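## Task

Move the cardboard box into the bin marked F4 so that no part of it sticks out past the bin's rim. The robot must not tip over or be left leaning, or the task fails. The box has to stay put without the robot's support at the end; if only the robot is holding it there, it is not done.

## Robot and tools

ROBOT. A Hello Robot Stretch 4 with a single arm: an omni-wheel base, a lift running up a mast, an arm that telescopes forward, a three-joint wrist (yaw, pitch, roll) and a two-finger gripper. It stands about 1.6 m tall, and the base rim lies within 0.23 m of the base origin. Loose objects may occasionally get nudged by something external.

FRAMES. Base frame: origin on the floor below the base centre, x ahead, y to the left, z up. hand_pose is reported in this frame and marks a point between the open fingertips; with all wrist joints at 0 its axes line up with the base frame. The printed hand position may be somewhat wrong. The odometry frame is where the base frame was when the scene began.

execute_actions. Argument "actions": a list holding exactly one action, or empty (empty only returns state and pictures). Optional "cameras": a list from head_camera, head_left_camera, head_right_camera, wrist_camera, all; omitted, null or ["all"] gives every camera, [] gives none, an unknown name rejects the call. One action contains "base", "joints" or both, optionally with "pace" and "contact_limits"; or it contains only "end_of_arm". All motions in an action begin together and may finish at different moments.
- "base": one command only, each a relative offset from where the base last reported itself, no turning during straight moves. translate_m: metres forward (+) or back, -2 to 2. strafe_m: metres sideways, left +, -2 to 2. rotate_rad: radians, counter-clockwise seen from above +, -3.2 to 3.2.
- "joints": absolute targets keyed by joint name (not offsets). lift_m 0 to 1.2 (tolerance ±0.004); arm_m 0 to 0.55 (±0.004); wrist_yaw_rad -1.134 to 4.276 (±0.02; 0 faces forward, + turns left, 3.14 folded back, above 3.4 the arm may obstruct); wrist_pitch_rad -1.117 to 4.259 (±0.05; 0 level, 1.57 pointing down); wrist_roll_rad -1.117 to 4.259 (±0.02; 0 keeps fingers level, + rolls clockwise viewed from behind); gripper_m -0.038 to 0.141 (±0.004; fingertip gap, negative means the tips press together). A joint target outside its range is clipped and run, with a note; any other bad value or unknown key rejects the whole call and nothing moves.
- "pace": "slow", "default", "fast" or "max" (default if omitted). Base top speeds 0.1, 0.3, 0.4, 0.6 m/s and turn rates 1, 2, 3, 4 rad/s respectively; once lift_m exceeds 0.2 these are reduced with lift height, to 0.3 m/s and 1 rad/s at 1.2.
- "contact_limits": {"arm_m": value} from 0 (gentlest) to 0.75 (firmest), default 0.5; how hard the arm may push before stopping.
- "end_of_arm": "enable_torque" re-powers wrist or gripper motors that shut off; they then hold position.
A joint or base omitted from an action may still be driving toward an older target without the status showing it. If a result reports a stop, the remaining execute_actions, wait and finished_scene calls in that same reply are skipped.

wait: "seconds" 0 to 10; commands nothing, returns state and pictures.
zoom_image: "camera" plus "region" [x0, y0, x1, y1] in pixels of that camera's most recent full picture, top-left at (0, 0), no larger than 504 by 504.
finished_scene: "scene" is the current scene number; irreversible; the result tells whether the goal was met and gives the next task. Replying without any tool call ends everything. If resuming from a summary, first send an empty actions list to learn the scene and task.

RESULTS. base_status and joint_status describe how each motion of the last accepted action ended: "done" (for the base, wheels turned the commanded amount even if slipping), "off_target" (stopped short, possibly still pushing), "contact_stop_at_<key>" (met resistance; that part may go slack, a slack lift can sag under load, slack wheels can drift), "limit_stop_at_<name>" (built-in limit), "limit_stop_at_tilt" (lean beyond 6 degrees; lift, arm and wheels go slack and ignore commands until it eases), "limit_stop_at_own_body" (self-collision; moving away is allowed), "torque_fault" (wrist motor overloaded and went limp; send enable_torque), "time_out". on_its_own lists uncommanded behaviour; its "held at" is the held target, not the position. base_odometry counts wheel rotation, heading -3.142 to 3.142, left +. If turned_by_wheels and turned_by_imu disagree by more than about 0.1 rad, the base likely collided or slipped. base_tilt in degrees, forward and right positive, with a fixed bias up to about 1.5. motor_effort is percent of maximum, positive toward larger joint values, peak in brackets; readings are noisy and biased. A load in a level gripper pushes wrist_pitch effort away from 0; for wheel_0, wheel_1, wheel_2 positive turns the base right. lidar_m: 12 distances in metres, 30-degree sectors starting straight ahead and going counter-clockwise (4th left, 7th behind, 10th right); "-" means nothing seen or closer than 0.25 m; it misses clear items and thin legs. wrist_depth_mm: 7x7 grid of median depths in mm (100 to 2000), row by row from top left.

CAMERAS. head_camera sits atop the mast facing ahead and down (turn the base to look around); head_left_camera and head_right_camera are fisheyes angled more steeply down, showing base and arm; wrist_camera looks along the fingers, tips near the bottom of its image. Calibration is provided per camera in OpenCV form; expect small per-scene errors.

GRIPPING. Command gripper_m below the object's width to grasp; lower squeezes harder and pulls the object toward the wrist. The gripper reading and "done" don't prove a grip; a firm squeeze shows in gripper_m effort. If fingertips jam on a surface, raise the lift. To unfold the wrist at scene start, send lift_m 0.4 with wrist_yaw_rad 0.

AVOID. Driving or turning with over 1 kg held and arm_m above 0.2, especially at fast paces; sustained pushing or pulling, mainly with the gripper high or a high contact limit; tilting up with roll (pitch below -0.2 and roll below -0.4 or above 4) which can hit the body; a level gripper holding over about 2 kg; drops, slams, hard hits and strong pushes. Release the box so it rests inside the bin on its own.

Each tool is called by a JSON object that holds its "op" and its "data", one argument or row to a line.

## Session

{"op": "execute_actions", "data": {
  "actions": [
    {"joints":{"lift_m":0.4,"wrist_yaw_rad":0,"gripper_m":0.14}}
  ]
}}

Scene clock: 2.43 s.
base_odometry: x=+0.000 y=+0.000 heading=+0.000 (m, m, rad; odometry frame)
turned_by_wheels: +0.000 (rad since the last result)
turned_by_imu: +0.000 (rad since the last result)
base_tilt: forward=-0.3 right=-0.3 (deg)
lidar_m: 1.00 0.99 1.09 1.35 1.31 0.90 0.68 0.67 0.73 1.63 1.55 1.30
base_status: not commanded
joint_positions: lift_m=+0.400 arm_m=+0.000 wrist_yaw_rad=+0.000 wrist_pitch_rad=-0.002 wrist_roll_rad=-0.006 gripper_m=+0.140
joint_status: all done
motor_effort: lift_m=+23(24) arm_m=+0(0) wrist_yaw_rad=-2(6) wrist_pitch_rad=-7(7) wrist_roll_rad=-1(1) gripper_m=+1(4) wheel_0=+0(0) wheel_1=+0(0) wheel_2=+0(0) (%)
hand_pose: x=+0.4596 y=-0.0873 z=+0.5786 quat_wxyz=(+1.000, -0.003, -0.001, +0.000) (m; base frame)
wrist_depth_mm: 732 788 854 931 1025 1138 1281 / 723 778 842 917 1025 1098 1281 / 715 768 831 917 1008 1118 1255 / 715 768 831 904 991 1098 1229 / 707 759 820 891 991 1078 1229 / 707 741 809 891 976 202 1205 / 707 732 798 165 960 1042 1182
pictures: head_camera, head_left_camera, head_right_camera, wrist_camera
camera_calibration (this result's frames):
wrist_camera: T_world_to_cam=[[0.0213572, -0.998652, -0.047301, -0.0571034], [0.0421007, 0.0481681, -0.997952, 0.625846], [0.998885, 0.019322, 0.0430727, -0.254178], [0, 0, 0, 1]] pos_world=[0.228765, -0.082261, 0.632811]
Images, in order (width x height): head_camera 420x560, head_left_camera 420x672, head_right_camera 420x672, wrist_camera 616x392.

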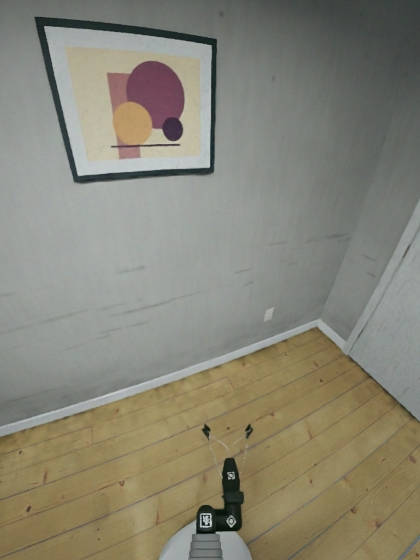

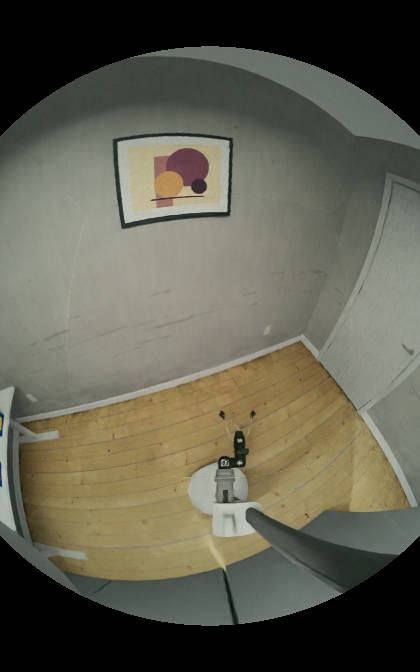

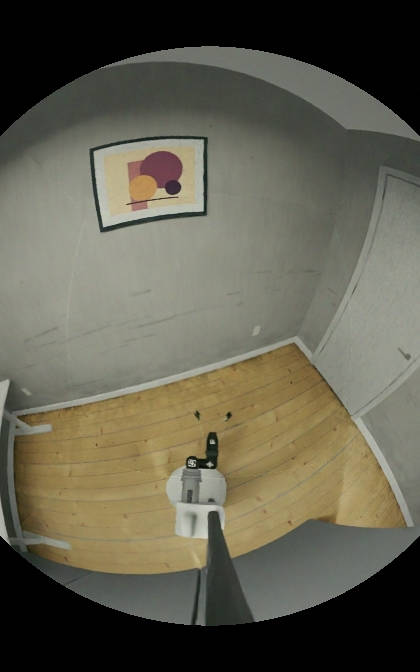

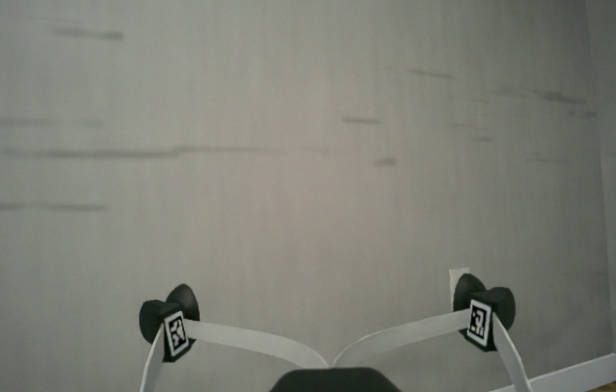

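{"op": "execute_actions", "data": {
  "actions": [
    {"base":{"rotate_rad":2.0},"joints":{"lift_m":0.9}}
  ],
  "cameras": ["head_camera","head_left_camera"]
}}

Scene clock: 5.50 s.
base_odometry: x=+0.000 y=+0.000 heading=+2.000 (m, m, rad; odometry frame)
turned_by_wheels: +2.000 (rad since the last result)
turned_by_imu: +1.980 (rad since the last result)
base_tilt: forward=-0.3 right=-0.3 (deg)
lidar_m: 1.31 0.96 0.70 0.68 0.71 1.68 1.60 1.42 1.03 0.98 1.06 1.36
base_status: done
joint_positions: lift_m=+0.900 arm_m=+0.000 wrist_yaw_rad=+0.000 wrist_pitch_rad=-0.002 wrist_roll_rad=-0.006 gripper_m=+0.140
joint_status: all done
motor_effort: lift_m=+23(26) arm_m=+0(0) wrist_yaw_rad=-1(1) wrist_pitch_rad=-8(6) wrist_roll_rad=-1(1) gripper_m=+1(1) wheel_0=+1(7) wheel_1=+2(5) wheel_2=+1(8) (%)
hand_pose: x=+0.4596 y=-0.0873 z=+1.0786 quat_wxyz=(+1.000, -0.003, -0.001, +0.000) (m; base frame)
wrist_depth_mm: 1098 1921 1921 1863 1808 1863 1430 / 1078 1537 1921 1863 1808 1863 1397 / 1060 1537 1863 1863 1863 1808 1430 / 1042 1499 1808 1921 1808 1756 1464 / 1042 1499 1808 1808 1808 1808 1430 / 1025 1308 1499 1618 1366 202 1366 / 1042 1182 1138 165 1060 1138 1336
pictures: head_camera, head_left_camera
Images, in order (width x height): head_camera 420x560, head_left_camera 420x672.

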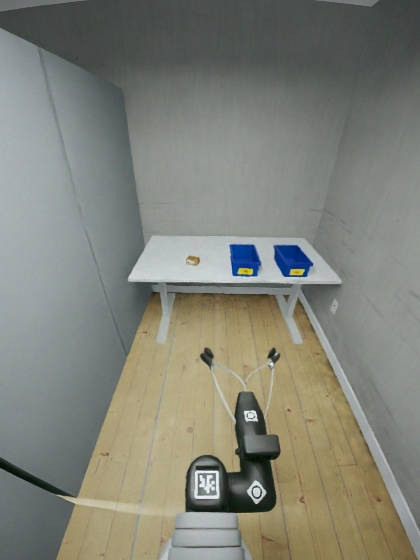

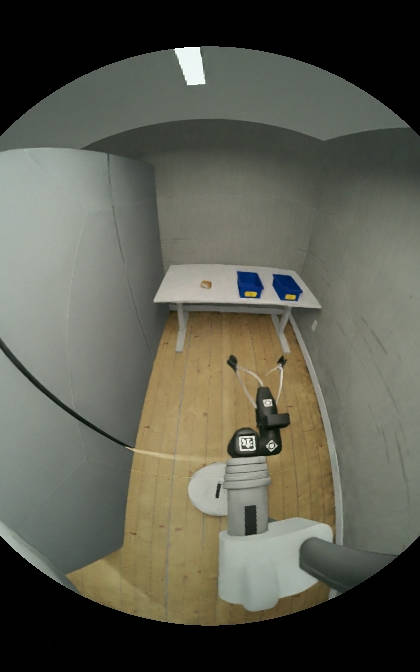

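{"op": "execute_actions", "data": {
  "actions": [
    {"base":{"translate_m":0.85},"joints":{"wrist_pitch_rad":1.0}}
  ],
  "cameras": []
}}

{"op": "execute_actions", "data": {
  "actions": [
    {"base":{"strafe_m":0.23},"joints":{"arm_m":0.15}}
  ],
  "cameras": ["head_camera","wrist_camera"]
}}

Scene clock: 10.00 s.
base_odometry: x=-0.354 y=+0.773 heading=+2.000 (m, m, rad; odometry frame)
turned_by_wheels: +0.000 (rad since the last result)
turned_by_imu: -0.004 (rad since the last result)
base_tilt: forward=-0.4 right=-0.4 (deg)
lidar_m: 0.46 0.50 0.67 0.66 0.70 0.97 2.44 1.40 1.07 1.02 0.68 0.49
base_status: done
joint_positions: lift_m=+0.900 arm_m=+0.000 wrist_yaw_rad=+0.000 wrist_pitch_rad=+1.001 wrist_roll_rad=-0.006 gripper_m=+0.140
joint_status: all done
motor_effort: lift_m=+22(23) arm_m=-1(0) wrist_yaw_rad=-1(1) wrist_pitch_rad=-4(5) wrist_roll_rad=-1(1) gripper_m=+1(1) wheel_0=-1(6) wheel_1=-1(5) wheel_2=+1(7) (%)
hand_pose: x=+0.3267 y=-0.0874 z=+0.8351 quat_wxyz=(+0.877, -0.003, +0.480, +0.001) (m; base frame)
wrist_depth_mm: 621 615 603 585 554 535 384 / 539 504 508 512 394 334 334 / 473 469 462 452 424 402 415 / 427 427 421 418 421 413 413 / 1042 1138 1160 1160 1118 1118 1098 / 1025 1060 1060 1042 1042 202 1008 / 976 976 960 160 946 931 946
pictures: none
No camera images: the call's "cameras" was empty. Leave "cameras" out to get every camera's image.

Scene clock: 12.07 s.
base_odometry: x=-0.563 y=+0.677 heading=+2.000 (m, m, rad; odometry frame)
turned_by_wheels: +0.000 (rad since the last result)
turned_by_imu: +0.001 (rad since the last result)
base_tilt: forward=-0.3 right=-0.3 (deg)
lidar_m: 0.47 0.50 0.45 0.43 0.44 0.67 2.44 1.73 1.29 1.25 0.67 0.48
base_status: done
joint_positions: lift_m=+0.900 arm_m=+0.149 wrist_yaw_rad=+0.000 wrist_pitch_rad=+1.001 wrist_roll_rad=-0.006 gripper_m=+0.140
joint_status: all done
motor_effort: lift_m=+22(22) arm_m=+7(8) wrist_yaw_rad=-2(0) wrist_pitch_rad=-3(4) wrist_roll_rad=-1(1) gripper_m=+0(1) wheel_0=+0(8) wheel_1=+1(8) wheel_2=+1(1) (%)
hand_pose: x=+0.4753 y=-0.0874 z=+0.8351 quat_wxyz=(+0.877, -0.003, +0.480, +0.002) (m; base frame)
wrist_depth_mm: 661 609 597 585 574 569 559 / 539 525 521 512 500 492 466 / 473 466 459 410 433 439 433 / 421 413 410 407 402 394 392 / 379 377 373 368 364 359 353 / 347 340 334 338 334 202 325 / 640 342 946 160 931 917 931
pictures: head_camera, wrist_camera
camera_calibration (this result's frames):
wrist_camera: T_world_to_cam=[[-0.0285674, -0.998663, -0.0430839, -0.0252052], [-0.818954, 0.0480968, -0.57184, 0.93462], [0.573148, 0.0189478, -0.819233, 0.641551], [0, 0, 0, 1]] pos_world=[0.396987, -0.0822797, 1.05895]
Images, in order (width x height): head_camera 420x560, wrist_camera 616x392.

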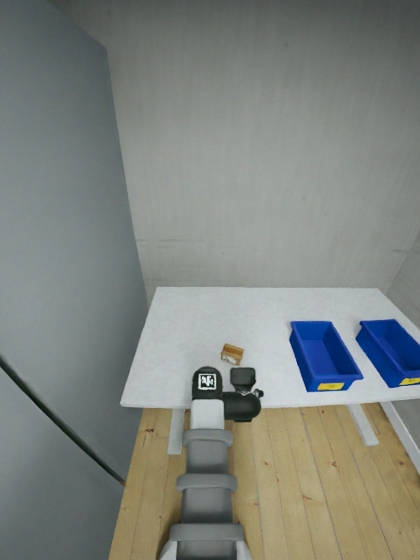

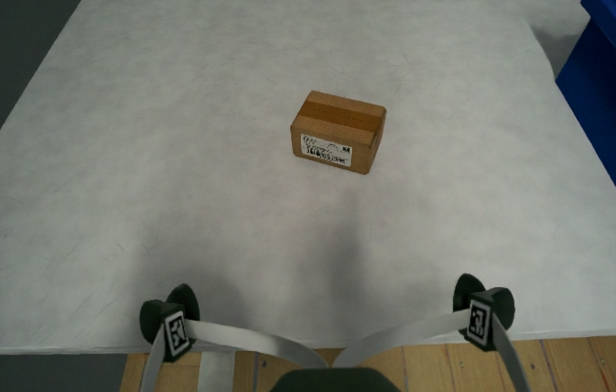

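{"op": "execute_actions", "data": {
  "actions": [
    {"joints":{"arm_m":0.37}}
  ],
  "cameras": []
}}

{"op": "execute_actions", "data": {
  "actions": [
    {"joints":{"lift_m":0.815}}
  ],
  "cameras": ["wrist_camera","head_camera"]
}}

{"op": "zoom_image", "data": {
  "camera": "head_camera",
  "region": [280,300,420,400]
}}

Scene clock: 14.00 s.
base_odometry: x=-0.563 y=+0.677 heading=+2.000 (m, m, rad; odometry frame)
turned_by_wheels: +0.000 (rad since the last result)
turned_by_imu: +0.000 (rad since the last result)
base_tilt: forward=-0.3 right=-0.5 (deg)
lidar_m: 0.47 0.49 0.45 0.42 0.46 0.64 2.44 1.73 1.31 1.25 0.67 0.50
base_status: not commanded
joint_positions: lift_m=+0.900 arm_m=+0.369 wrist_yaw_rad=+0.000 wrist_pitch_rad=+1.001 wrist_roll_rad=-0.006 gripper_m=+0.140
joint_status: all done
motor_effort: lift_m=+22(22) arm_m=+7(6) wrist_yaw_rad=+1(0) wrist_pitch_rad=-4(4) wrist_roll_rad=-2(0) gripper_m=-1(1) wheel_0=+0(1) wheel_1=+1(1) wheel_2=+1(1) (%)
hand_pose: x=+0.6954 y=-0.0874 z=+0.8351 quat_wxyz=(+0.877, -0.003, +0.480, +0.002) (m; base frame)
wrist_depth_mm: 668 609 591 580 574 564 554 / 535 530 512 508 500 496 488 / 473 466 455 449 442 436 436 / 421 415 410 404 399 397 389 / 379 377 373 366 364 357 355 / 347 338 332 294 283 202 325 / 317 310 307 160 260 298 300
pictures: none
No camera images: the call's "cameras" was empty. Leave "cameras" out to get every camera's image.

Scene clock: 15.33 s.
base_odometry: x=-0.563 y=+0.677 heading=+2.000 (m, m, rad; odometry frame)
turned_by_wheels: +0.000 (rad since the last result)
turned_by_imu: +0.000 (rad since the last result)
base_tilt: forward=-0.3 right=-0.4 (deg)
lidar_m: 0.47 0.50 0.45 0.43 0.46 0.66 2.45 1.75 1.30 1.26 0.68 0.49
base_status: not commanded
joint_positions: lift_m=+0.815 arm_m=+0.369 wrist_yaw_rad=+0.000 wrist_pitch_rad=+1.001 wrist_roll_rad=-0.006 gripper_m=+0.140
joint_status: all done
motor_effort: lift_m=+18(18) arm_m=+6(7) wrist_yaw_rad=+0(1) wrist_pitch_rad=-4(3) wrist_roll_rad=-2(2) gripper_m=+0(1) wheel_0=+0(0) wheel_1=+1(1) wheel_2=+1(1) (%)
hand_pose: x=+0.6954 y=-0.0874 z=+0.7505 quat_wxyz=(+0.877, -0.003, +0.480, +0.002) (m; base frame)
wrist_depth_mm: 462 452 449 439 430 424 418 / 402 394 384 379 375 368 366 / 353 347 342 338 332 329 325 / 315 310 306 301 298 296 291 / 283 281 277 224 217 268 265 / 258 253 249 205 198 200 243 / 237 232 229 160 188 223 224
pictures: head_camera, wrist_camera
camera_calibration (this result's frames):
wrist_camera: T_world_to_cam=[[-0.0285205, -0.998664, -0.0430858, -0.0225908], [-0.81892, 0.0480606, -0.571891, 1.06641], [0.573198, 0.0189732, -0.819197, 0.446057], [0, 0, 0, 1]] pos_world=[0.616986, -0.0822763, 0.974309]
Images, in order (width x height): head_camera 420x560, wrist_camera 616x392.

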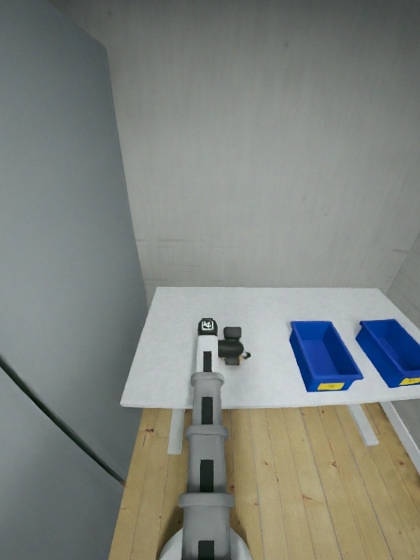

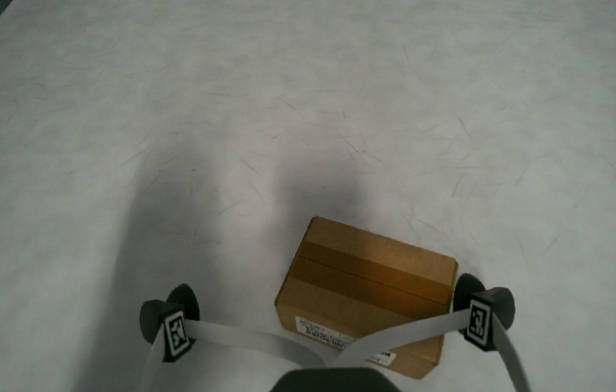

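Region (280, 300, 420, 400) of head_camera's 420x560 image, scaled by 3.600, with more detail than that image has; it fills the top 360 rows of this view, and the rest is white.

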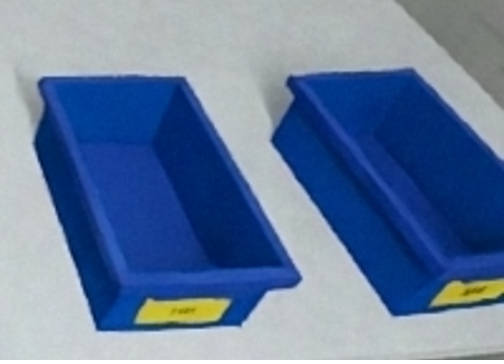

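{"op": "execute_actions", "data": {
  "actions": [
    {"joints":{"gripper_m":0.03}}
  ],
  "cameras": []
}}

{"op": "execute_actions", "data": {
  "actions": [
    {"joints":{"lift_m":1.0,"arm_m":0.0}}
  ],
  "cameras": []
}}

{"op": "execute_actions", "data": {
  "actions": [
    {"base":{"strafe_m":-0.58}}
  ],
  "cameras": ["wrist_camera","head_camera"]
}}

Scene clock: 17.90 s.
base_odometry: x=-0.563 y=+0.677 heading=+2.000 (m, m, rad; odometry frame)
turned_by_wheels: +0.000 (rad since the last result)
turned_by_imu: +0.000 (rad since the last result)
base_tilt: forward=-0.4 right=-0.3 (deg)
lidar_m: 0.46 0.48 0.45 0.43 0.45 0.66 2.46 1.72 1.30 1.26 0.68 0.49
base_status: not commanded
joint_positions: lift_m=+0.815 arm_m=+0.369 wrist_yaw_rad=+0.000 wrist_pitch_rad=+1.002 wrist_roll_rad=-0.006 gripper_m=+0.031
joint_status: all done
motor_effort: lift_m=+18(18) arm_m=+6(7) wrist_yaw_rad=-1(0) wrist_pitch_rad=-6(4) wrist_roll_rad=+0(1) gripper_m=-37(35) wheel_0=+0(0) wheel_1=+1(1) wheel_2=+1(1) (%)
hand_pose: x=+0.6952 y=-0.0874 z=+0.7504 quat_wxyz=(+0.877, -0.003, +0.480, +0.002) (m; base frame)
wrist_depth_mm: 459 455 442 433 427 421 415 / 402 392 384 379 373 368 364 / 351 347 340 336 332 325 324 / 312 309 306 301 298 294 293 / 283 281 277 203 206 267 264 / 257 255 194 185 186 240 243 / 237 171 213 197 174 220 219
pictures: none
No camera images: the call's "cameras" was empty. Leave "cameras" out to get every camera's image.

Scene clock: 20.10 s.
base_odometry: x=-0.563 y=+0.677 heading=+2.000 (m, m, rad; odometry frame)
turned_by_wheels: +0.000 (rad since the last result)
turned_by_imu: +0.000 (rad since the last result)
base_tilt: forward=-0.3 right=-0.4 (deg)
lidar_m: 0.47 0.49 0.45 0.43 0.44 0.65 2.45 1.73 1.31 1.23 0.68 0.48
base_status: not commanded
joint_positions: lift_m=+1.000 arm_m=+0.001 wrist_yaw_rad=+0.000 wrist_pitch_rad=+1.002 wrist_roll_rad=-0.006 gripper_m=+0.031
joint_status: all done
motor_effort: lift_m=+24(24) arm_m=-7(8) wrist_yaw_rad=+0(1) wrist_pitch_rad=-5(5) wrist_roll_rad=-1(0) gripper_m=-33(35) wheel_0=+0(0) wheel_1=+1(1) wheel_2=+1(1) (%)
hand_pose: x=+0.3275 y=-0.0874 z=+0.9349 quat_wxyz=(+0.877, -0.003, +0.480, +0.001) (m; base frame)
wrist_depth_mm: 759 809 778 759 741 715 569 / 723 683 668 661 654 627 508 / 676 603 591 585 574 569 484 / 559 544 535 525 521 517 492 / 512 508 500 203 206 1182 1182 / 723 1025 193 185 186 1098 1098 / 732 171 213 196 174 1008 1008
pictures: none
No camera images: the call's "cameras" was empty. Leave "cameras" out to get every camera's image.

Scene clock: 23.37 s.
base_odometry: x=-0.036 y=+0.919 heading=+2.000 (m, m, rad; odometry frame)
turned_by_wheels: +0.000 (rad since the last result)
turned_by_imu: -0.002 (rad since the last result)
base_tilt: forward=-0.3 right=-0.4 (deg)
lidar_m: 0.46 0.48 0.69 1.00 1.07 1.48 2.45 0.93 0.70 0.67 0.68 0.49
base_status: done
joint_positions: lift_m=+1.000 arm_m=+0.001 wrist_yaw_rad=+0.000 wrist_pitch_rad=+1.002 wrist_roll_rad=-0.006 gripper_m=+0.031
joint_status: not commanded
motor_effort: lift_m=+23(24) arm_m=-6(7) wrist_yaw_rad=-1(2) wrist_pitch_rad=-7(5) wrist_roll_rad=-1(1) gripper_m=-34(35) wheel_0=-1(8) wheel_1=+0(6) wheel_2=+0(1) (%)
hand_pose: x=+0.3275 y=-0.0874 z=+0.9349 quat_wxyz=(+0.877, -0.003, +0.480, +0.001) (m; base frame)
wrist_depth_mm: 798 778 603 759 603 585 732 / 699 585 634 661 627 580 634 / 609 504 580 585 554 517 439 / 539 469 484 525 500 488 504 / 512 504 504 203 206 1160 917 / 1160 1160 193 185 186 1118 946 / 1098 171 213 196 174 1008 891
pictures: head_camera, wrist_camera
camera_calibration (this result's frames):
wrist_camera: T_world_to_cam=[[-0.0287977, -0.998657, -0.0430605, -0.0251064], [-0.819412, 0.0482568, -0.57117, 0.870147], [0.572481, 0.0188359, -0.819701, 0.808647], [0, 0, 0, 1]] pos_world=[0.24935, -0.0822948, 1.15877]
Images, in order (width x height): head_camera 420x560, wrist_camera 616x392.

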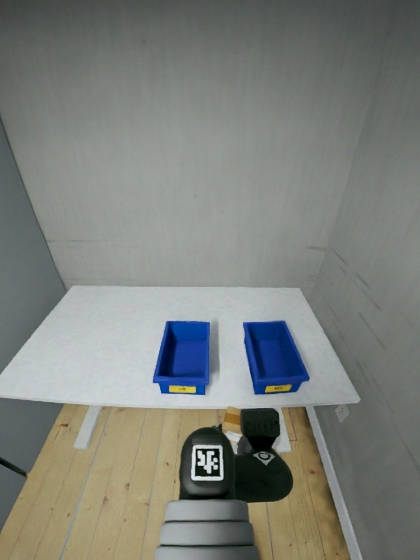

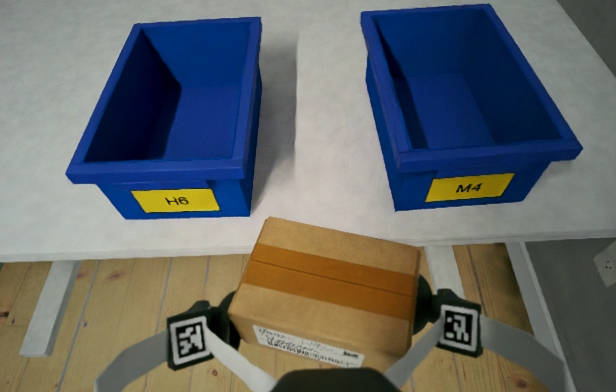

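Neither. Look elsewhere.

{"op": "execute_actions", "data": {
  "actions": [
    {"base":{"rotate_rad":2.8}}
  ],
  "cameras": ["head_left_camera","head_camera"]
}}

Scene clock: 26.47 s.
base_odometry: x=-0.036 y=+0.919 heading=-1.483 (m, m, rad; odometry frame)
turned_by_wheels: +2.800 (rad since the last result)
turned_by_imu: +2.773 (rad since the last result)
base_tilt: forward=-0.4 right=-0.2 (deg)
lidar_m: 2.45 1.59 0.82 0.68 0.68 0.61 0.48 0.47 0.51 0.85 1.01 1.15
base_status: done
joint_positions: lift_m=+1.000 arm_m=+0.001 wrist_yaw_rad=+0.000 wrist_pitch_rad=+1.002 wrist_roll_rad=-0.006 gripper_m=+0.031
joint_status: not commanded
motor_effort: lift_m=+22(23) arm_m=-6(7) wrist_yaw_rad=-2(1) wrist_pitch_rad=-6(6) wrist_roll_rad=-1(1) gripper_m=-34(34) wheel_0=-2(7) wheel_1=+0(6) wheel_2=-2(5) (%)
hand_pose: x=+0.3276 y=-0.0874 z=+0.9350 quat_wxyz=(+0.877, -0.003, +0.480, +0.002) (m; base frame)
wrist_depth_mm: - - - - 1808 1160 904 / 1808 1756 1756 1708 1661 1229 960 / 1618 1537 1537 1499 1537 1336 1025 / 1430 1366 1397 1397 1397 1308 1060 / 1281 1281 1255 203 206 1229 1118 / 1182 1182 193 185 186 1098 1098 / 1098 171 212 196 174 1008 1008
pictures: head_camera, head_left_camera
Images, in order (width x height): head_camera 420x560, head_left_camera 420x672.

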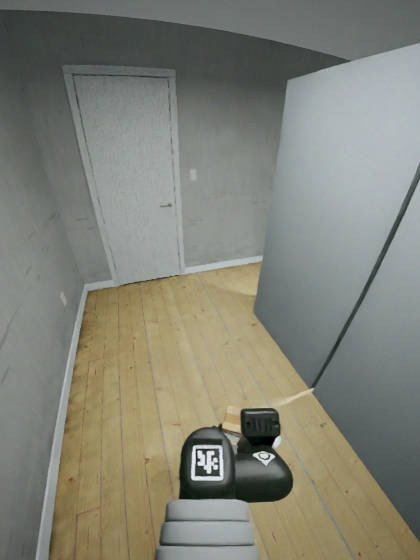

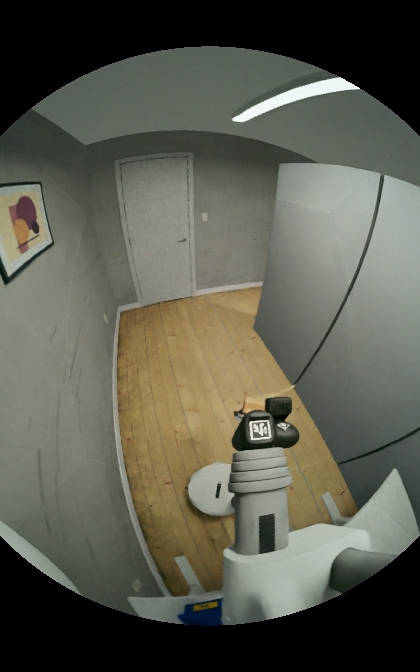

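{"op": "execute_actions", "data": {
  "actions": [
    {"base":{"translate_m":2.0},"joints":{"lift_m":0.6}}
  ],
  "cameras": []
}}

{"op": "execute_actions", "data": {
  "actions": [
    {"base":{"rotate_rad":-1.5}}
  ],
  "cameras": ["head_left_camera","head_camera"]
}}

Scene clock: 34.70 s.
base_odometry: x=+0.139 y=-1.074 heading=-1.483 (m, m, rad; odometry frame)
turned_by_wheels: +0.000 (rad since the last result)
turned_by_imu: -0.011 (rad since the last result)
base_tilt: forward=-0.3 right=-0.4 (deg)
lidar_m: 0.58 0.58 0.59 1.03 1.33 1.47 2.40 0.86 0.50 0.59 1.40 0.74
base_status: done
joint_positions: lift_m=+0.600 arm_m=+0.001 wrist_yaw_rad=+0.000 wrist_pitch_rad=+1.002 wrist_roll_rad=-0.006 gripper_m=+0.031
joint_status: all done
motor_effort: lift_m=+18(21) arm_m=-6(6) wrist_yaw_rad=+0(0) wrist_pitch_rad=-7(5) wrist_roll_rad=+0(1) gripper_m=-34(37) wheel_0=+0(8) wheel_1=-1(4) wheel_2=+2(8) (%)
hand_pose: x=+0.3276 y=-0.0874 z=+0.5353 quat_wxyz=(+0.877, -0.003, +0.480, +0.002) (m; base frame)
wrist_depth_mm: 357 384 415 455 500 554 615 / 394 430 473 521 580 661 759 / 445 484 539 609 691 809 917 / 508 564 634 723 831 866 878 / 569 668 732 203 206 809 798 / 661 750 194 185 187 732 723 / 715 170 212 196 174 668 654
pictures: none
No camera images: the call's "cameras" was empty. Leave "cameras" out to get every camera's image.

Scene clock: 36.70 s.
base_odometry: x=+0.139 y=-1.074 heading=-2.983 (m, m, rad; odometry frame)
turned_by_wheels: -1.500 (rad since the last result)
turned_by_imu: -1.485 (rad since the last result)
base_tilt: forward=-0.3 right=-0.3 (deg)
lidar_m: 0.69 1.21 0.69 0.59 0.57 0.63 1.16 1.33 1.52 2.33 0.73 0.50
base_status: done
joint_positions: lift_m=+0.600 arm_m=+0.001 wrist_yaw_rad=+0.000 wrist_pitch_rad=+1.002 wrist_roll_rad=-0.006 gripper_m=+0.031
joint_status: not commanded
motor_effort: lift_m=+19(19) arm_m=-6(6) wrist_yaw_rad=+0(0) wrist_pitch_rad=-5(7) wrist_roll_rad=+0(2) gripper_m=-35(38) wheel_0=+0(6) wheel_1=+0(7) wheel_2=+1(6) (%)
hand_pose: x=+0.3276 y=-0.0874 z=+0.5353 quat_wxyz=(+0.877, -0.003, +0.480, +0.002) (m; base frame)
wrist_depth_mm: 1366 1366 1336 1281 433 291 234 / 1205 1182 1138 1098 473 309 258 / 1060 1042 1025 976 517 329 319 / 931 946 917 904 574 387 418 / 854 854 831 204 206 496 621 / 778 768 193 185 186 603 723 / 715 171 212 196 174 661 661
pictures: head_camera, head_left_camera
Images, in order (width x height): head_camera 420x560, head_left_camera 420x672.

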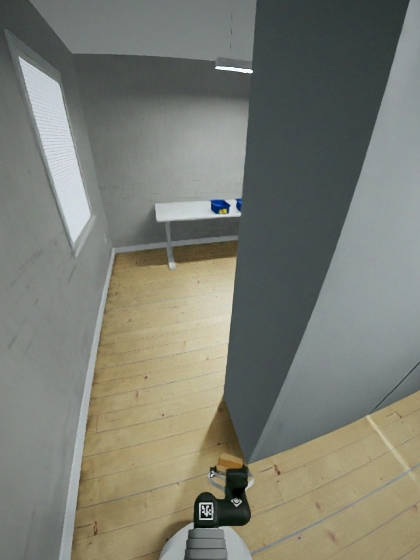

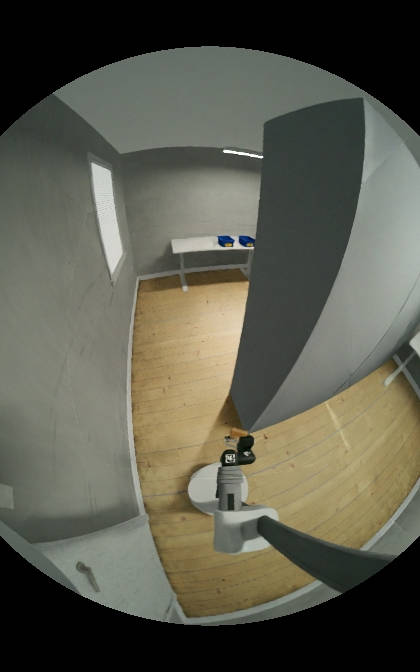

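{"op": "execute_actions", "data": {
  "actions": [
    {"base":{"rotate_rad":0.36}}
  ],
  "cameras": []
}}

{"op": "execute_actions", "data": {
  "actions": [
    {"base":{"translate_m":1.7},"joints":{"lift_m":1.0}}
  ],
  "cameras": []
}}

{"op": "execute_actions", "data": {
  "actions": [
    {"base":{"rotate_rad":-0.08},"joints":{"wrist_pitch_rad":0.5}}
  ],
  "cameras": []
}}

{"op": "execute_actions", "data": {
  "actions": [
    {"base":{"strafe_m":-1.1}}
  ],
  "cameras": ["wrist_camera","head_camera"]
}}

Scene clock: 38.07 s.
base_odometry: x=+0.139 y=-1.074 heading=-2.623 (m, m, rad; odometry frame)
turned_by_wheels: +0.360 (rad since the last result)
turned_by_imu: +0.356 (rad since the last result)
base_tilt: forward=-0.3 right=-0.4 (deg)
lidar_m: 1.76 0.77 0.61 0.58 0.60 0.92 1.35 1.43 2.12 1.07 0.49 0.54
base_status: done
joint_positions: lift_m=+0.600 arm_m=+0.001 wrist_yaw_rad=+0.000 wrist_pitch_rad=+1.002 wrist_roll_rad=-0.006 gripper_m=+0.031
joint_status: not commanded
motor_effort: lift_m=+19(19) arm_m=-6(6) wrist_yaw_rad=-2(1) wrist_pitch_rad=-6(6) wrist_roll_rad=-2(2) gripper_m=-35(37) wheel_0=-2(5) wheel_1=+1(6) wheel_2=+0(6) (%)
hand_pose: x=+0.3276 y=-0.0874 z=+0.5353 quat_wxyz=(+0.877, -0.003, +0.480, +0.002) (m; base frame)
wrist_depth_mm: 866 1182 1336 1281 1281 1281 496 / 866 1118 1138 1160 1118 1078 492 / 866 1042 1042 1008 1008 750 488 / 866 931 917 917 891 741 488 / 831 842 831 204 206 732 484 / 778 778 194 185 186 580 477 / 715 171 213 196 174 609 436
pictures: none
No camera images: the call's "cameras" was empty. Leave "cameras" out to get every camera's image.

Scene clock: 45.23 s.
base_odometry: x=-1.337 y=-1.916 heading=-2.623 (m, m, rad; odometry frame)
turned_by_wheels: +0.000 (rad since the last result)
turned_by_imu: -0.009 (rad since the last result)
base_tilt: forward=-0.3 right=-0.3 (deg)
lidar_m: 1.37 0.57 0.43 0.44 0.46 0.71 3.03 0.98 1.31 2.49 1.20 0.97
base_status: done
joint_positions: lift_m=+1.000 arm_m=+0.001 wrist_yaw_rad=+0.000 wrist_pitch_rad=+1.002 wrist_roll_rad=-0.006 gripper_m=+0.031
joint_status: all done
motor_effort: lift_m=+23(26) arm_m=-6(6) wrist_yaw_rad=-1(0) wrist_pitch_rad=-7(6) wrist_roll_rad=-1(1) gripper_m=-36(33) wheel_0=+0(6) wheel_1=+1(2) wheel_2=+0(8) (%)
hand_pose: x=+0.3276 y=-0.0874 z=+0.9350 quat_wxyz=(+0.877, -0.003, +0.480, +0.002) (m; base frame)
wrist_depth_mm: 654 960 1499 1537 1499 759 723 / 691 976 1618 1708 1618 1618 1576 / 691 976 1537 1537 1499 1464 1464 / 691 976 1366 1397 1336 1336 1336 / 699 976 1281 203 207 1229 1205 / 699 991 193 185 186 1118 1098 / 715 171 213 196 174 1008 1008
pictures: none
No camera images: the call's "cameras" was empty. Leave "cameras" out to get every camera's image.

Scene clock: 46.07 s.
base_odometry: x=-1.337 y=-1.916 heading=-2.703 (m, m, rad; odometry frame)
turned_by_wheels: -0.080 (rad since the last result)
turned_by_imu: -0.079 (rad since the last result)
base_tilt: forward=-0.2 right=-0.3 (deg)
lidar_m: 0.97 0.60 0.43 0.41 0.46 0.68 1.85 0.98 1.19 2.48 1.30 0.97
base_status: done
joint_positions: lift_m=+1.000 arm_m=+0.001 wrist_yaw_rad=+0.000 wrist_pitch_rad=+0.504 wrist_roll_rad=-0.006 gripper_m=+0.031
joint_status: all done
motor_effort: lift_m=+23(23) arm_m=-6(6) wrist_yaw_rad=+0(1) wrist_pitch_rad=-10(15) wrist_roll_rad=-1(2) gripper_m=-32(34) wheel_0=+1(5) wheel_1=+1(1) wheel_2=+1(3) (%)
hand_pose: x=+0.4248 y=-0.0874 z=+1.0388 quat_wxyz=(+0.968, -0.003, +0.249, +0.001) (m; base frame)
wrist_depth_mm: 798 1138 1308 1308 1308 1281 1281 / 768 1138 1397 1397 1397 1397 1366 / 768 1118 1499 1499 1430 1397 1336 / 741 1098 1576 1576 1078 1008 976 / 715 1078 1708 204 207 854 1708 / 741 1060 193 185 186 1537 1576 / 750 171 213 196 174 1255 1281
pictures: none
No camera images: the call's "cameras" was empty. Leave "cameras" out to get every camera's image.

Scene clock: 51.07 s.
base_odometry: x=-1.804 y=-0.920 heading=-2.703 (m, m, rad; odometry frame)
turned_by_wheels: +0.000 (rad since the last result)
turned_by_imu: -0.003 (rad since the last result)
base_tilt: forward=-0.2 right=-0.4 (deg)
lidar_m: 0.90 0.96 1.57 1.51 1.60 0.88 0.83 0.87 1.20 1.39 1.45 0.94
base_status: done
joint_positions: lift_m=+1.000 arm_m=+0.001 wrist_yaw_rad=+0.000 wrist_pitch_rad=+0.503 wrist_roll_rad=-0.006 gripper_m=+0.031
joint_status: not commanded
motor_effort: lift_m=+22(23) arm_m=-6(6) wrist_yaw_rad=-1(1) wrist_pitch_rad=-10(10) wrist_roll_rad=-1(1) gripper_m=-34(37) wheel_0=+0(10) wheel_1=+2(6) wheel_2=+0(1) (%)
hand_pose: x=+0.4249 y=-0.0874 z=+1.0390 quat_wxyz=(+0.969, -0.003, +0.249, +0.001) (m; base frame)
wrist_depth_mm: 1308 1308 1336 1308 1308 1308 1281 / 1397 1397 1366 1366 1397 1366 1397 / 1464 1464 1430 1464 1397 1464 1499 / 1118 1118 1042 1042 917 946 1618 / 904 891 831 204 206 820 1281 / 1708 1618 194 185 186 1281 1576 / 1430 171 213 197 174 1255 1281
pictures: head_camera, wrist_camera
camera_calibration (this result's frames):
wrist_camera: T_world_to_cam=[[-0.00458417, -0.998661, -0.0515332, -0.0192902], [-0.446218, 0.0481615, -0.893628, 1.18581], [0.894913, 0.0188985, -0.445841, 0.3128], [0, 0, 0, 1]] pos_world=[0.24911, -0.0822861, 1.19813]
Images, in order (width x height): head_camera 420x560, wrist_camera 616x392.

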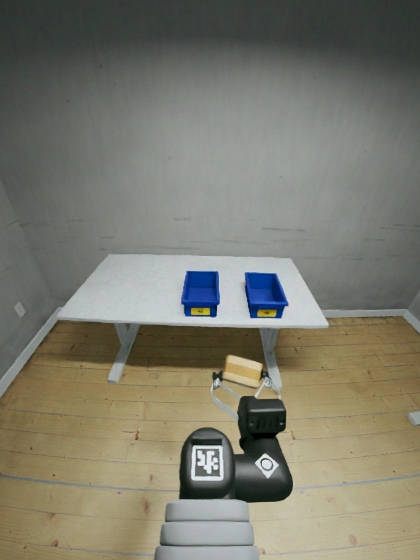

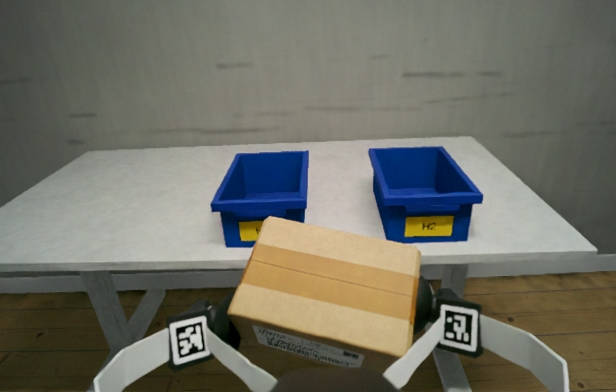

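{"op": "execute_actions", "data": {
  "actions": [
    {"base":{"strafe_m":0.14},"joints":{"wrist_pitch_rad":1.0}}
  ],
  "cameras": []
}}

{"op": "execute_actions", "data": {
  "actions": [
    {"base":{"translate_m":0.4}}
  ],
  "cameras": ["wrist_camera"]
}}

{"op": "execute_actions", "data": {
  "actions": [
    {"joints":{"arm_m":0.40}}
  ],
  "cameras": ["wrist_camera","head_camera"]
}}

Scene clock: 52.97 s.
base_odometry: x=-1.745 y=-1.047 heading=-2.703 (m, m, rad; odometry frame)
turned_by_wheels: +0.000 (rad since the last result)
turned_by_imu: +0.000 (rad since the last result)
base_tilt: forward=-0.3 right=-0.2 (deg)
lidar_m: 0.89 0.94 1.43 1.36 1.46 0.87 0.83 0.88 1.22 1.53 1.58 0.93
base_status: done
joint_positions: lift_m=+1.000 arm_m=+0.001 wrist_yaw_rad=+0.000 wrist_pitch_rad=+1.002 wrist_roll_rad=-0.006 gripper_m=+0.031
joint_status: all done
motor_effort: lift_m=+22(22) arm_m=-6(6) wrist_yaw_rad=-1(2) wrist_pitch_rad=-5(6) wrist_roll_rad=-2(1) gripper_m=-36(36) wheel_0=+0(7) wheel_1=-1(5) wheel_2=+0(1) (%)
hand_pose: x=+0.3276 y=-0.0874 z=+0.9350 quat_wxyz=(+0.877, -0.003, +0.480, +0.001) (m; base frame)
wrist_depth_mm: 798 788 778 741 750 723 723 / 1661 1661 1661 1708 1661 1618 1661 / 1618 1576 1537 1537 1537 1430 1464 / 1430 1430 1430 1366 1366 1336 1336 / 1281 1281 1255 203 206 1229 1205 / 1182 1160 193 185 186 1118 1118 / 1078 170 212 196 174 1008 1008
pictures: none
No camera images: the call's "cameras" was empty. Leave "cameras" out to get every camera's image.

Scene clock: 55.80 s.
base_odometry: x=-2.107 y=-1.217 heading=-2.702 (m, m, rad; odometry frame)
turned_by_wheels: +0.000 (rad since the last result)
turned_by_imu: -0.002 (rad since the last result)
base_tilt: forward=-0.4 right=-0.4 (deg)
lidar_m: 0.51 0.53 0.76 1.37 1.47 1.30 1.24 1.28 1.61 1.52 0.71 0.53
base_status: done
joint_positions: lift_m=+1.000 arm_m=+0.001 wrist_yaw_rad=+0.000 wrist_pitch_rad=+1.002 wrist_roll_rad=-0.006 gripper_m=+0.031
joint_status: not commanded
motor_effort: lift_m=+22(22) arm_m=-6(6) wrist_yaw_rad=+0(1) wrist_pitch_rad=-6(7) wrist_roll_rad=-2(1) gripper_m=-33(36) wheel_0=+2(5) wheel_1=+1(2) wheel_2=+2(9) (%)
hand_pose: x=+0.3275 y=-0.0874 z=+0.9350 quat_wxyz=(+0.877, -0.003, +0.480, +0.001) (m; base frame)
wrist_depth_mm: 809 788 768 615 699 707 615 / 699 676 661 647 634 615 621 / 609 603 580 445 484 559 466 / 549 539 535 517 517 508 504 / 1255 1281 1255 203 206 1182 1205 / 1160 1160 193 184 186 1078 1138 / 1098 171 213 196 174 991 1008
pictures: wrist_camera
camera_calibration (this result's frames):
wrist_camera: T_world_to_cam=[[-0.0287007, -0.99866, -0.0430669, -0.0251131], [-0.819345, 0.0481833, -0.571273, 0.870272], [0.572582, 0.0188907, -0.81963, 0.808632], [0, 0, 0, 1]] pos_world=[0.249323, -0.0822877, 1.15886]
Images, in order (width x height): wrist_camera 616x392.

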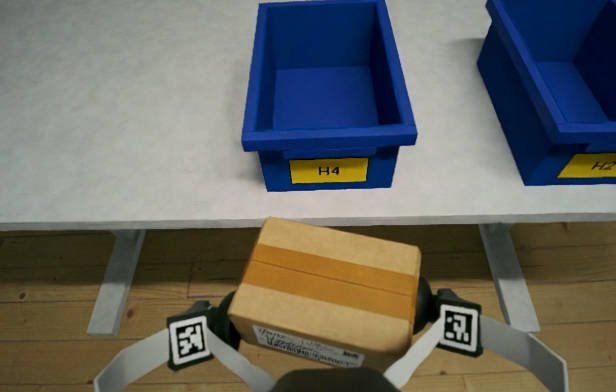

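Scene clock: 58.07 s.
base_odometry: x=-2.107 y=-1.217 heading=-2.703 (m, m, rad; odometry frame)
turned_by_wheels: +0.000 (rad since the last result)
turned_by_imu: +0.000 (rad since the last result)
base_tilt: forward=-0.3 right=-0.4 (deg)
lidar_m: 0.50 0.53 0.75 1.37 1.47 1.31 1.25 1.30 1.59 1.53 0.68 0.53
base_status: not commanded
joint_positions: lift_m=+1.000 arm_m=+0.399 wrist_yaw_rad=+0.000 wrist_pitch_rad=+1.002 wrist_roll_rad=-0.006 gripper_m=+0.031
joint_status: all done
motor_effort: lift_m=+22(23) arm_m=+6(6) wrist_yaw_rad=-1(0) wrist_pitch_rad=-6(7) wrist_roll_rad=-2(0) gripper_m=-34(36) wheel_0=+2(2) wheel_1=+1(1) wheel_2=+1(2) (%)
hand_pose: x=+0.7252 y=-0.0874 z=+0.9350 quat_wxyz=(+0.877, -0.003, +0.480, +0.002) (m; base frame)
wrist_depth_mm: 683 699 707 707 707 691 691 / 691 683 668 654 647 634 634 / 609 603 591 585 574 569 564 / 549 535 530 521 517 508 504 / 488 484 469 204 206 462 459 / 445 445 193 185 186 320 415 / 410 171 213 197 174 285 382
pictures: head_camera, wrist_camera
camera_calibration (this result's frames):
wrist_camera: T_world_to_cam=[[-0.0285219, -0.998665, -0.043071, -0.0137972], [-0.81927, 0.0480417, -0.571392, 1.19618], [0.572698, 0.0189896, -0.819546, 0.58078], [0, 0, 0, 1]] pos_world=[0.646992, -0.0822743, 1.15887]
Images, in order (width x height): head_camera 420x560, wrist_camera 616x392.

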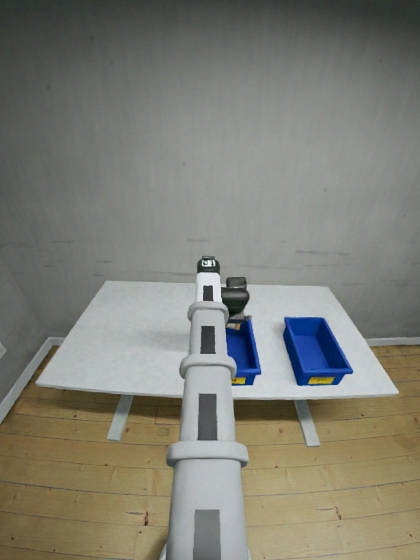

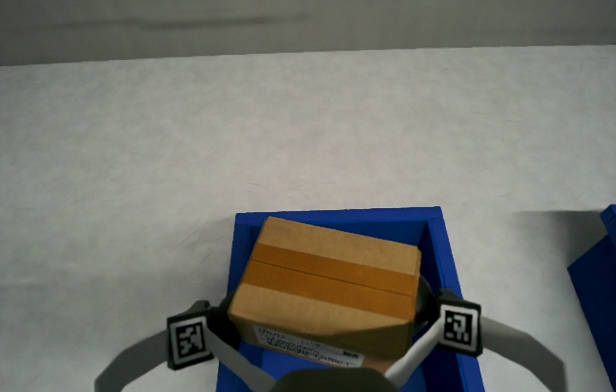

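H4. Another table to the right.

{"op": "execute_actions", "data": {
  "actions": [
    {"base":{"rotate_rad":-1.58},"joints":{"arm_m":0.0,"wrist_pitch_rad":0.6}}
  ],
  "cameras": ["wrist_camera","head_camera"]
}}

Scene clock: 60.47 s.
base_odometry: x=-2.107 y=-1.217 heading=+2.001 (m, m, rad; odometry frame)
turned_by_wheels: -1.580 (rad since the last result)
turned_by_imu: -1.564 (rad since the last result)
base_tilt: forward=-0.4 right=-0.4 (deg)
lidar_m: 1.51 0.71 0.53 0.50 0.54 0.77 1.36 1.45 1.29 1.23 1.27 1.60
base_status: done
joint_positions: lift_m=+1.000 arm_m=+0.001 wrist_yaw_rad=+0.000 wrist_pitch_rad=+0.603 wrist_roll_rad=-0.006 gripper_m=+0.031
joint_status: all done
motor_effort: lift_m=+22(22) arm_m=-6(6) wrist_yaw_rad=+2(1) wrist_pitch_rad=-7(13) wrist_roll_rad=-2(1) gripper_m=-38(34) wheel_0=+3(7) wheel_1=+1(6) wheel_2=+1(7) (%)
hand_pose: x=+0.4097 y=-0.0875 z=+1.0145 quat_wxyz=(+0.955, -0.003, +0.297, +0.001) (m; base frame)
wrist_depth_mm: 1863 1863 1576 1499 1229 1281 1430 / - - - - - - 1921 / - - - - 1921 - - / - - - - - - 1863 / 1756 1808 1756 204 206 1708 1618 / 1537 1537 193 185 186 1397 1430 / 1336 171 213 196 174 1182 1205
pictures: head_camera, wrist_camera
camera_calibration (this result's frames):
wrist_camera: T_world_to_cam=[[-0.00999841, -0.998658, -0.0508152, -0.0192036], [-0.533091, 0.0483173, -0.844677, 1.1431], [0.845999, 0.0186437, -0.532859, 0.423735], [0, 0, 0, 1]] pos_world=[0.250707, -0.0823095, 1.19037]
Images, in order (width x height): head_camera 420x560, wrist_camera 616x392.

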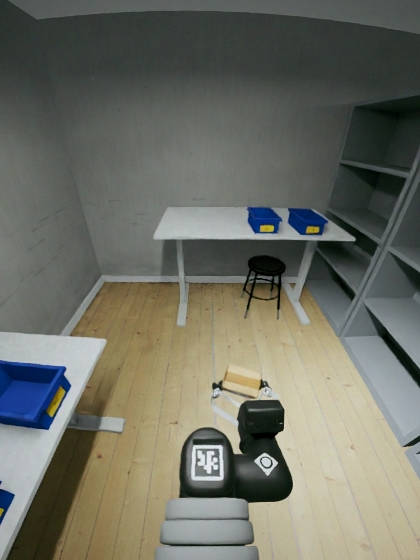

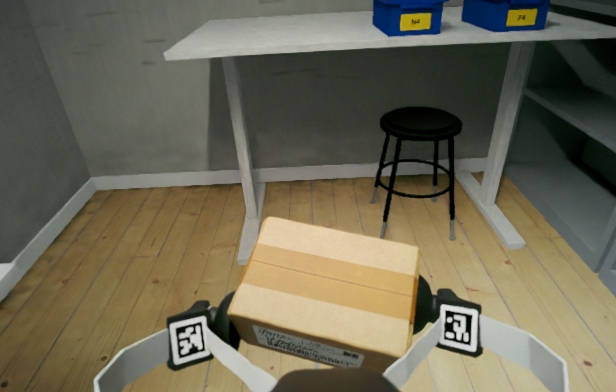

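{"op": "execute_actions", "data": {
  "actions": [
    {"base":{"strafe_m":-0.7},"joints":{"lift_m":1.2}}
  ],
  "cameras": []
}}

{"op": "execute_actions", "data": {
  "actions": [
    {"base":{"translate_m":0.95},"joints":{"wrist_pitch_rad":1.0}}
  ],
  "cameras": ["wrist_camera","head_camera"]
}}

Scene clock: 64.30 s.
base_odometry: x=-1.471 y=-0.925 heading=+2.001 (m, m, rad; odometry frame)
turned_by_wheels: +0.000 (rad since the last result)
turned_by_imu: -0.001 (rad since the last result)
base_tilt: forward=-0.3 right=-0.4 (deg)
lidar_m: 1.53 1.60 1.24 1.21 1.28 1.44 1.40 1.47 0.57 0.53 0.55 0.77
base_status: done
joint_positions: lift_m=+1.199 arm_m=+0.001 wrist_yaw_rad=+0.000 wrist_pitch_rad=+0.603 wrist_roll_rad=-0.006 gripper_m=+0.031
joint_status: all done
joint sent to its limit — the command would take lift_m past its upper limit, so that joint was sent only as far as its limit.
motor_effort: lift_m=+22(25) arm_m=-7(6) wrist_yaw_rad=+0(1) wrist_pitch_rad=-9(9) wrist_roll_rad=-1(2) gripper_m=-33(37) wheel_0=-1(8) wheel_1=+0(8) wheel_2=+2(2) (%)
hand_pose: x=+0.4098 y=-0.0874 z=+1.2134 quat_wxyz=(+0.955, -0.003, +0.297, +0.001) (m; base frame)
wrist_depth_mm: 1863 1863 1863 1808 1808 1025 1008 / - 1576 1366 1336 1756 1078 1060 / - - - - - 1160 878 / - - - - - 1308 759 / - - - 204 206 1255 1182 / 1808 1808 193 185 186 1008 1008 / 1576 171 213 197 174 1308 878
pictures: none
No camera images: the call's "cameras" was empty. Leave "cameras" out to get every camera's image.

Scene clock: 68.97 s.
base_odometry: x=-1.867 y=-0.062 heading=+2.001 (m, m, rad; odometry frame)
turned_by_wheels: +0.000 (rad since the last result)
turned_by_imu: -0.005 (rad since the last result)
base_tilt: forward=-0.5 right=-0.3 (deg)
lidar_m: 0.59 0.63 0.87 1.22 1.24 1.78 2.35 0.77 0.55 0.52 0.55 0.64
base_status: done
joint_positions: lift_m=+1.199 arm_m=+0.001 wrist_yaw_rad=+0.000 wrist_pitch_rad=+1.002 wrist_roll_rad=-0.006 gripper_m=+0.031
joint_status: all done
motor_effort: lift_m=+22(23) arm_m=-6(6) wrist_yaw_rad=+0(1) wrist_pitch_rad=-4(10) wrist_roll_rad=-1(2) gripper_m=-35(35) wheel_0=+1(7) wheel_1=+0(5) wheel_2=+2(8) (%)
hand_pose: x=+0.3275 y=-0.0874 z=+1.1339 quat_wxyz=(+0.877, -0.003, +0.480, +0.001) (m; base frame)
wrist_depth_mm: 661 661 691 683 668 707 1160 / 504 580 603 477 591 597 1205 / 544 554 554 544 554 554 1025 / 1576 1661 960 1576 1576 1397 946 / 1464 1499 1464 203 207 1336 866 / 1366 1366 194 185 186 1229 715 / 1255 171 212 196 174 991 699
pictures: head_camera, wrist_camera
camera_calibration (this result's frames):
wrist_camera: T_world_to_cam=[[-0.0287178, -0.998659, -0.0430643, -0.0165467], [-0.819325, 0.0481965, -0.5713, 0.983943], [0.572609, 0.0188772, -0.819611, 0.97165], [0, 0, 0, 1]] pos_world=[0.249319, -0.0822892, 1.35779]
Images, in order (width x height): head_camera 420x560, wrist_camera 616x392.

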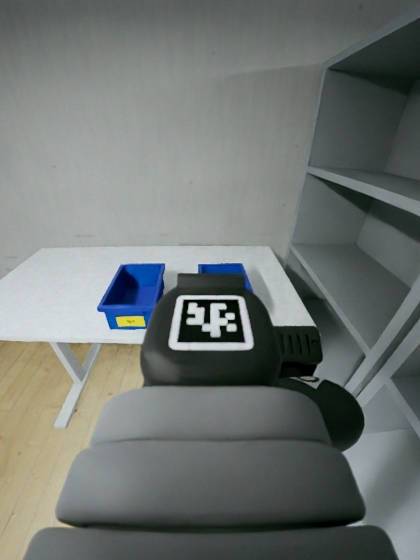

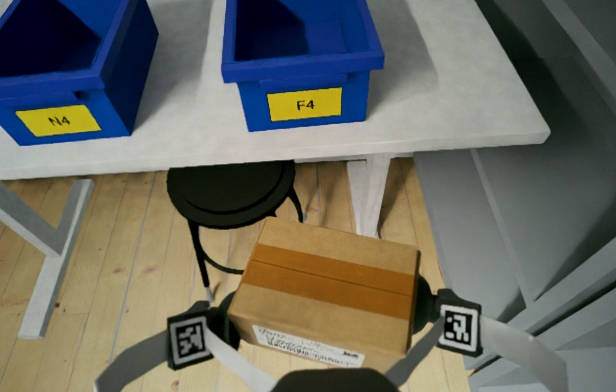

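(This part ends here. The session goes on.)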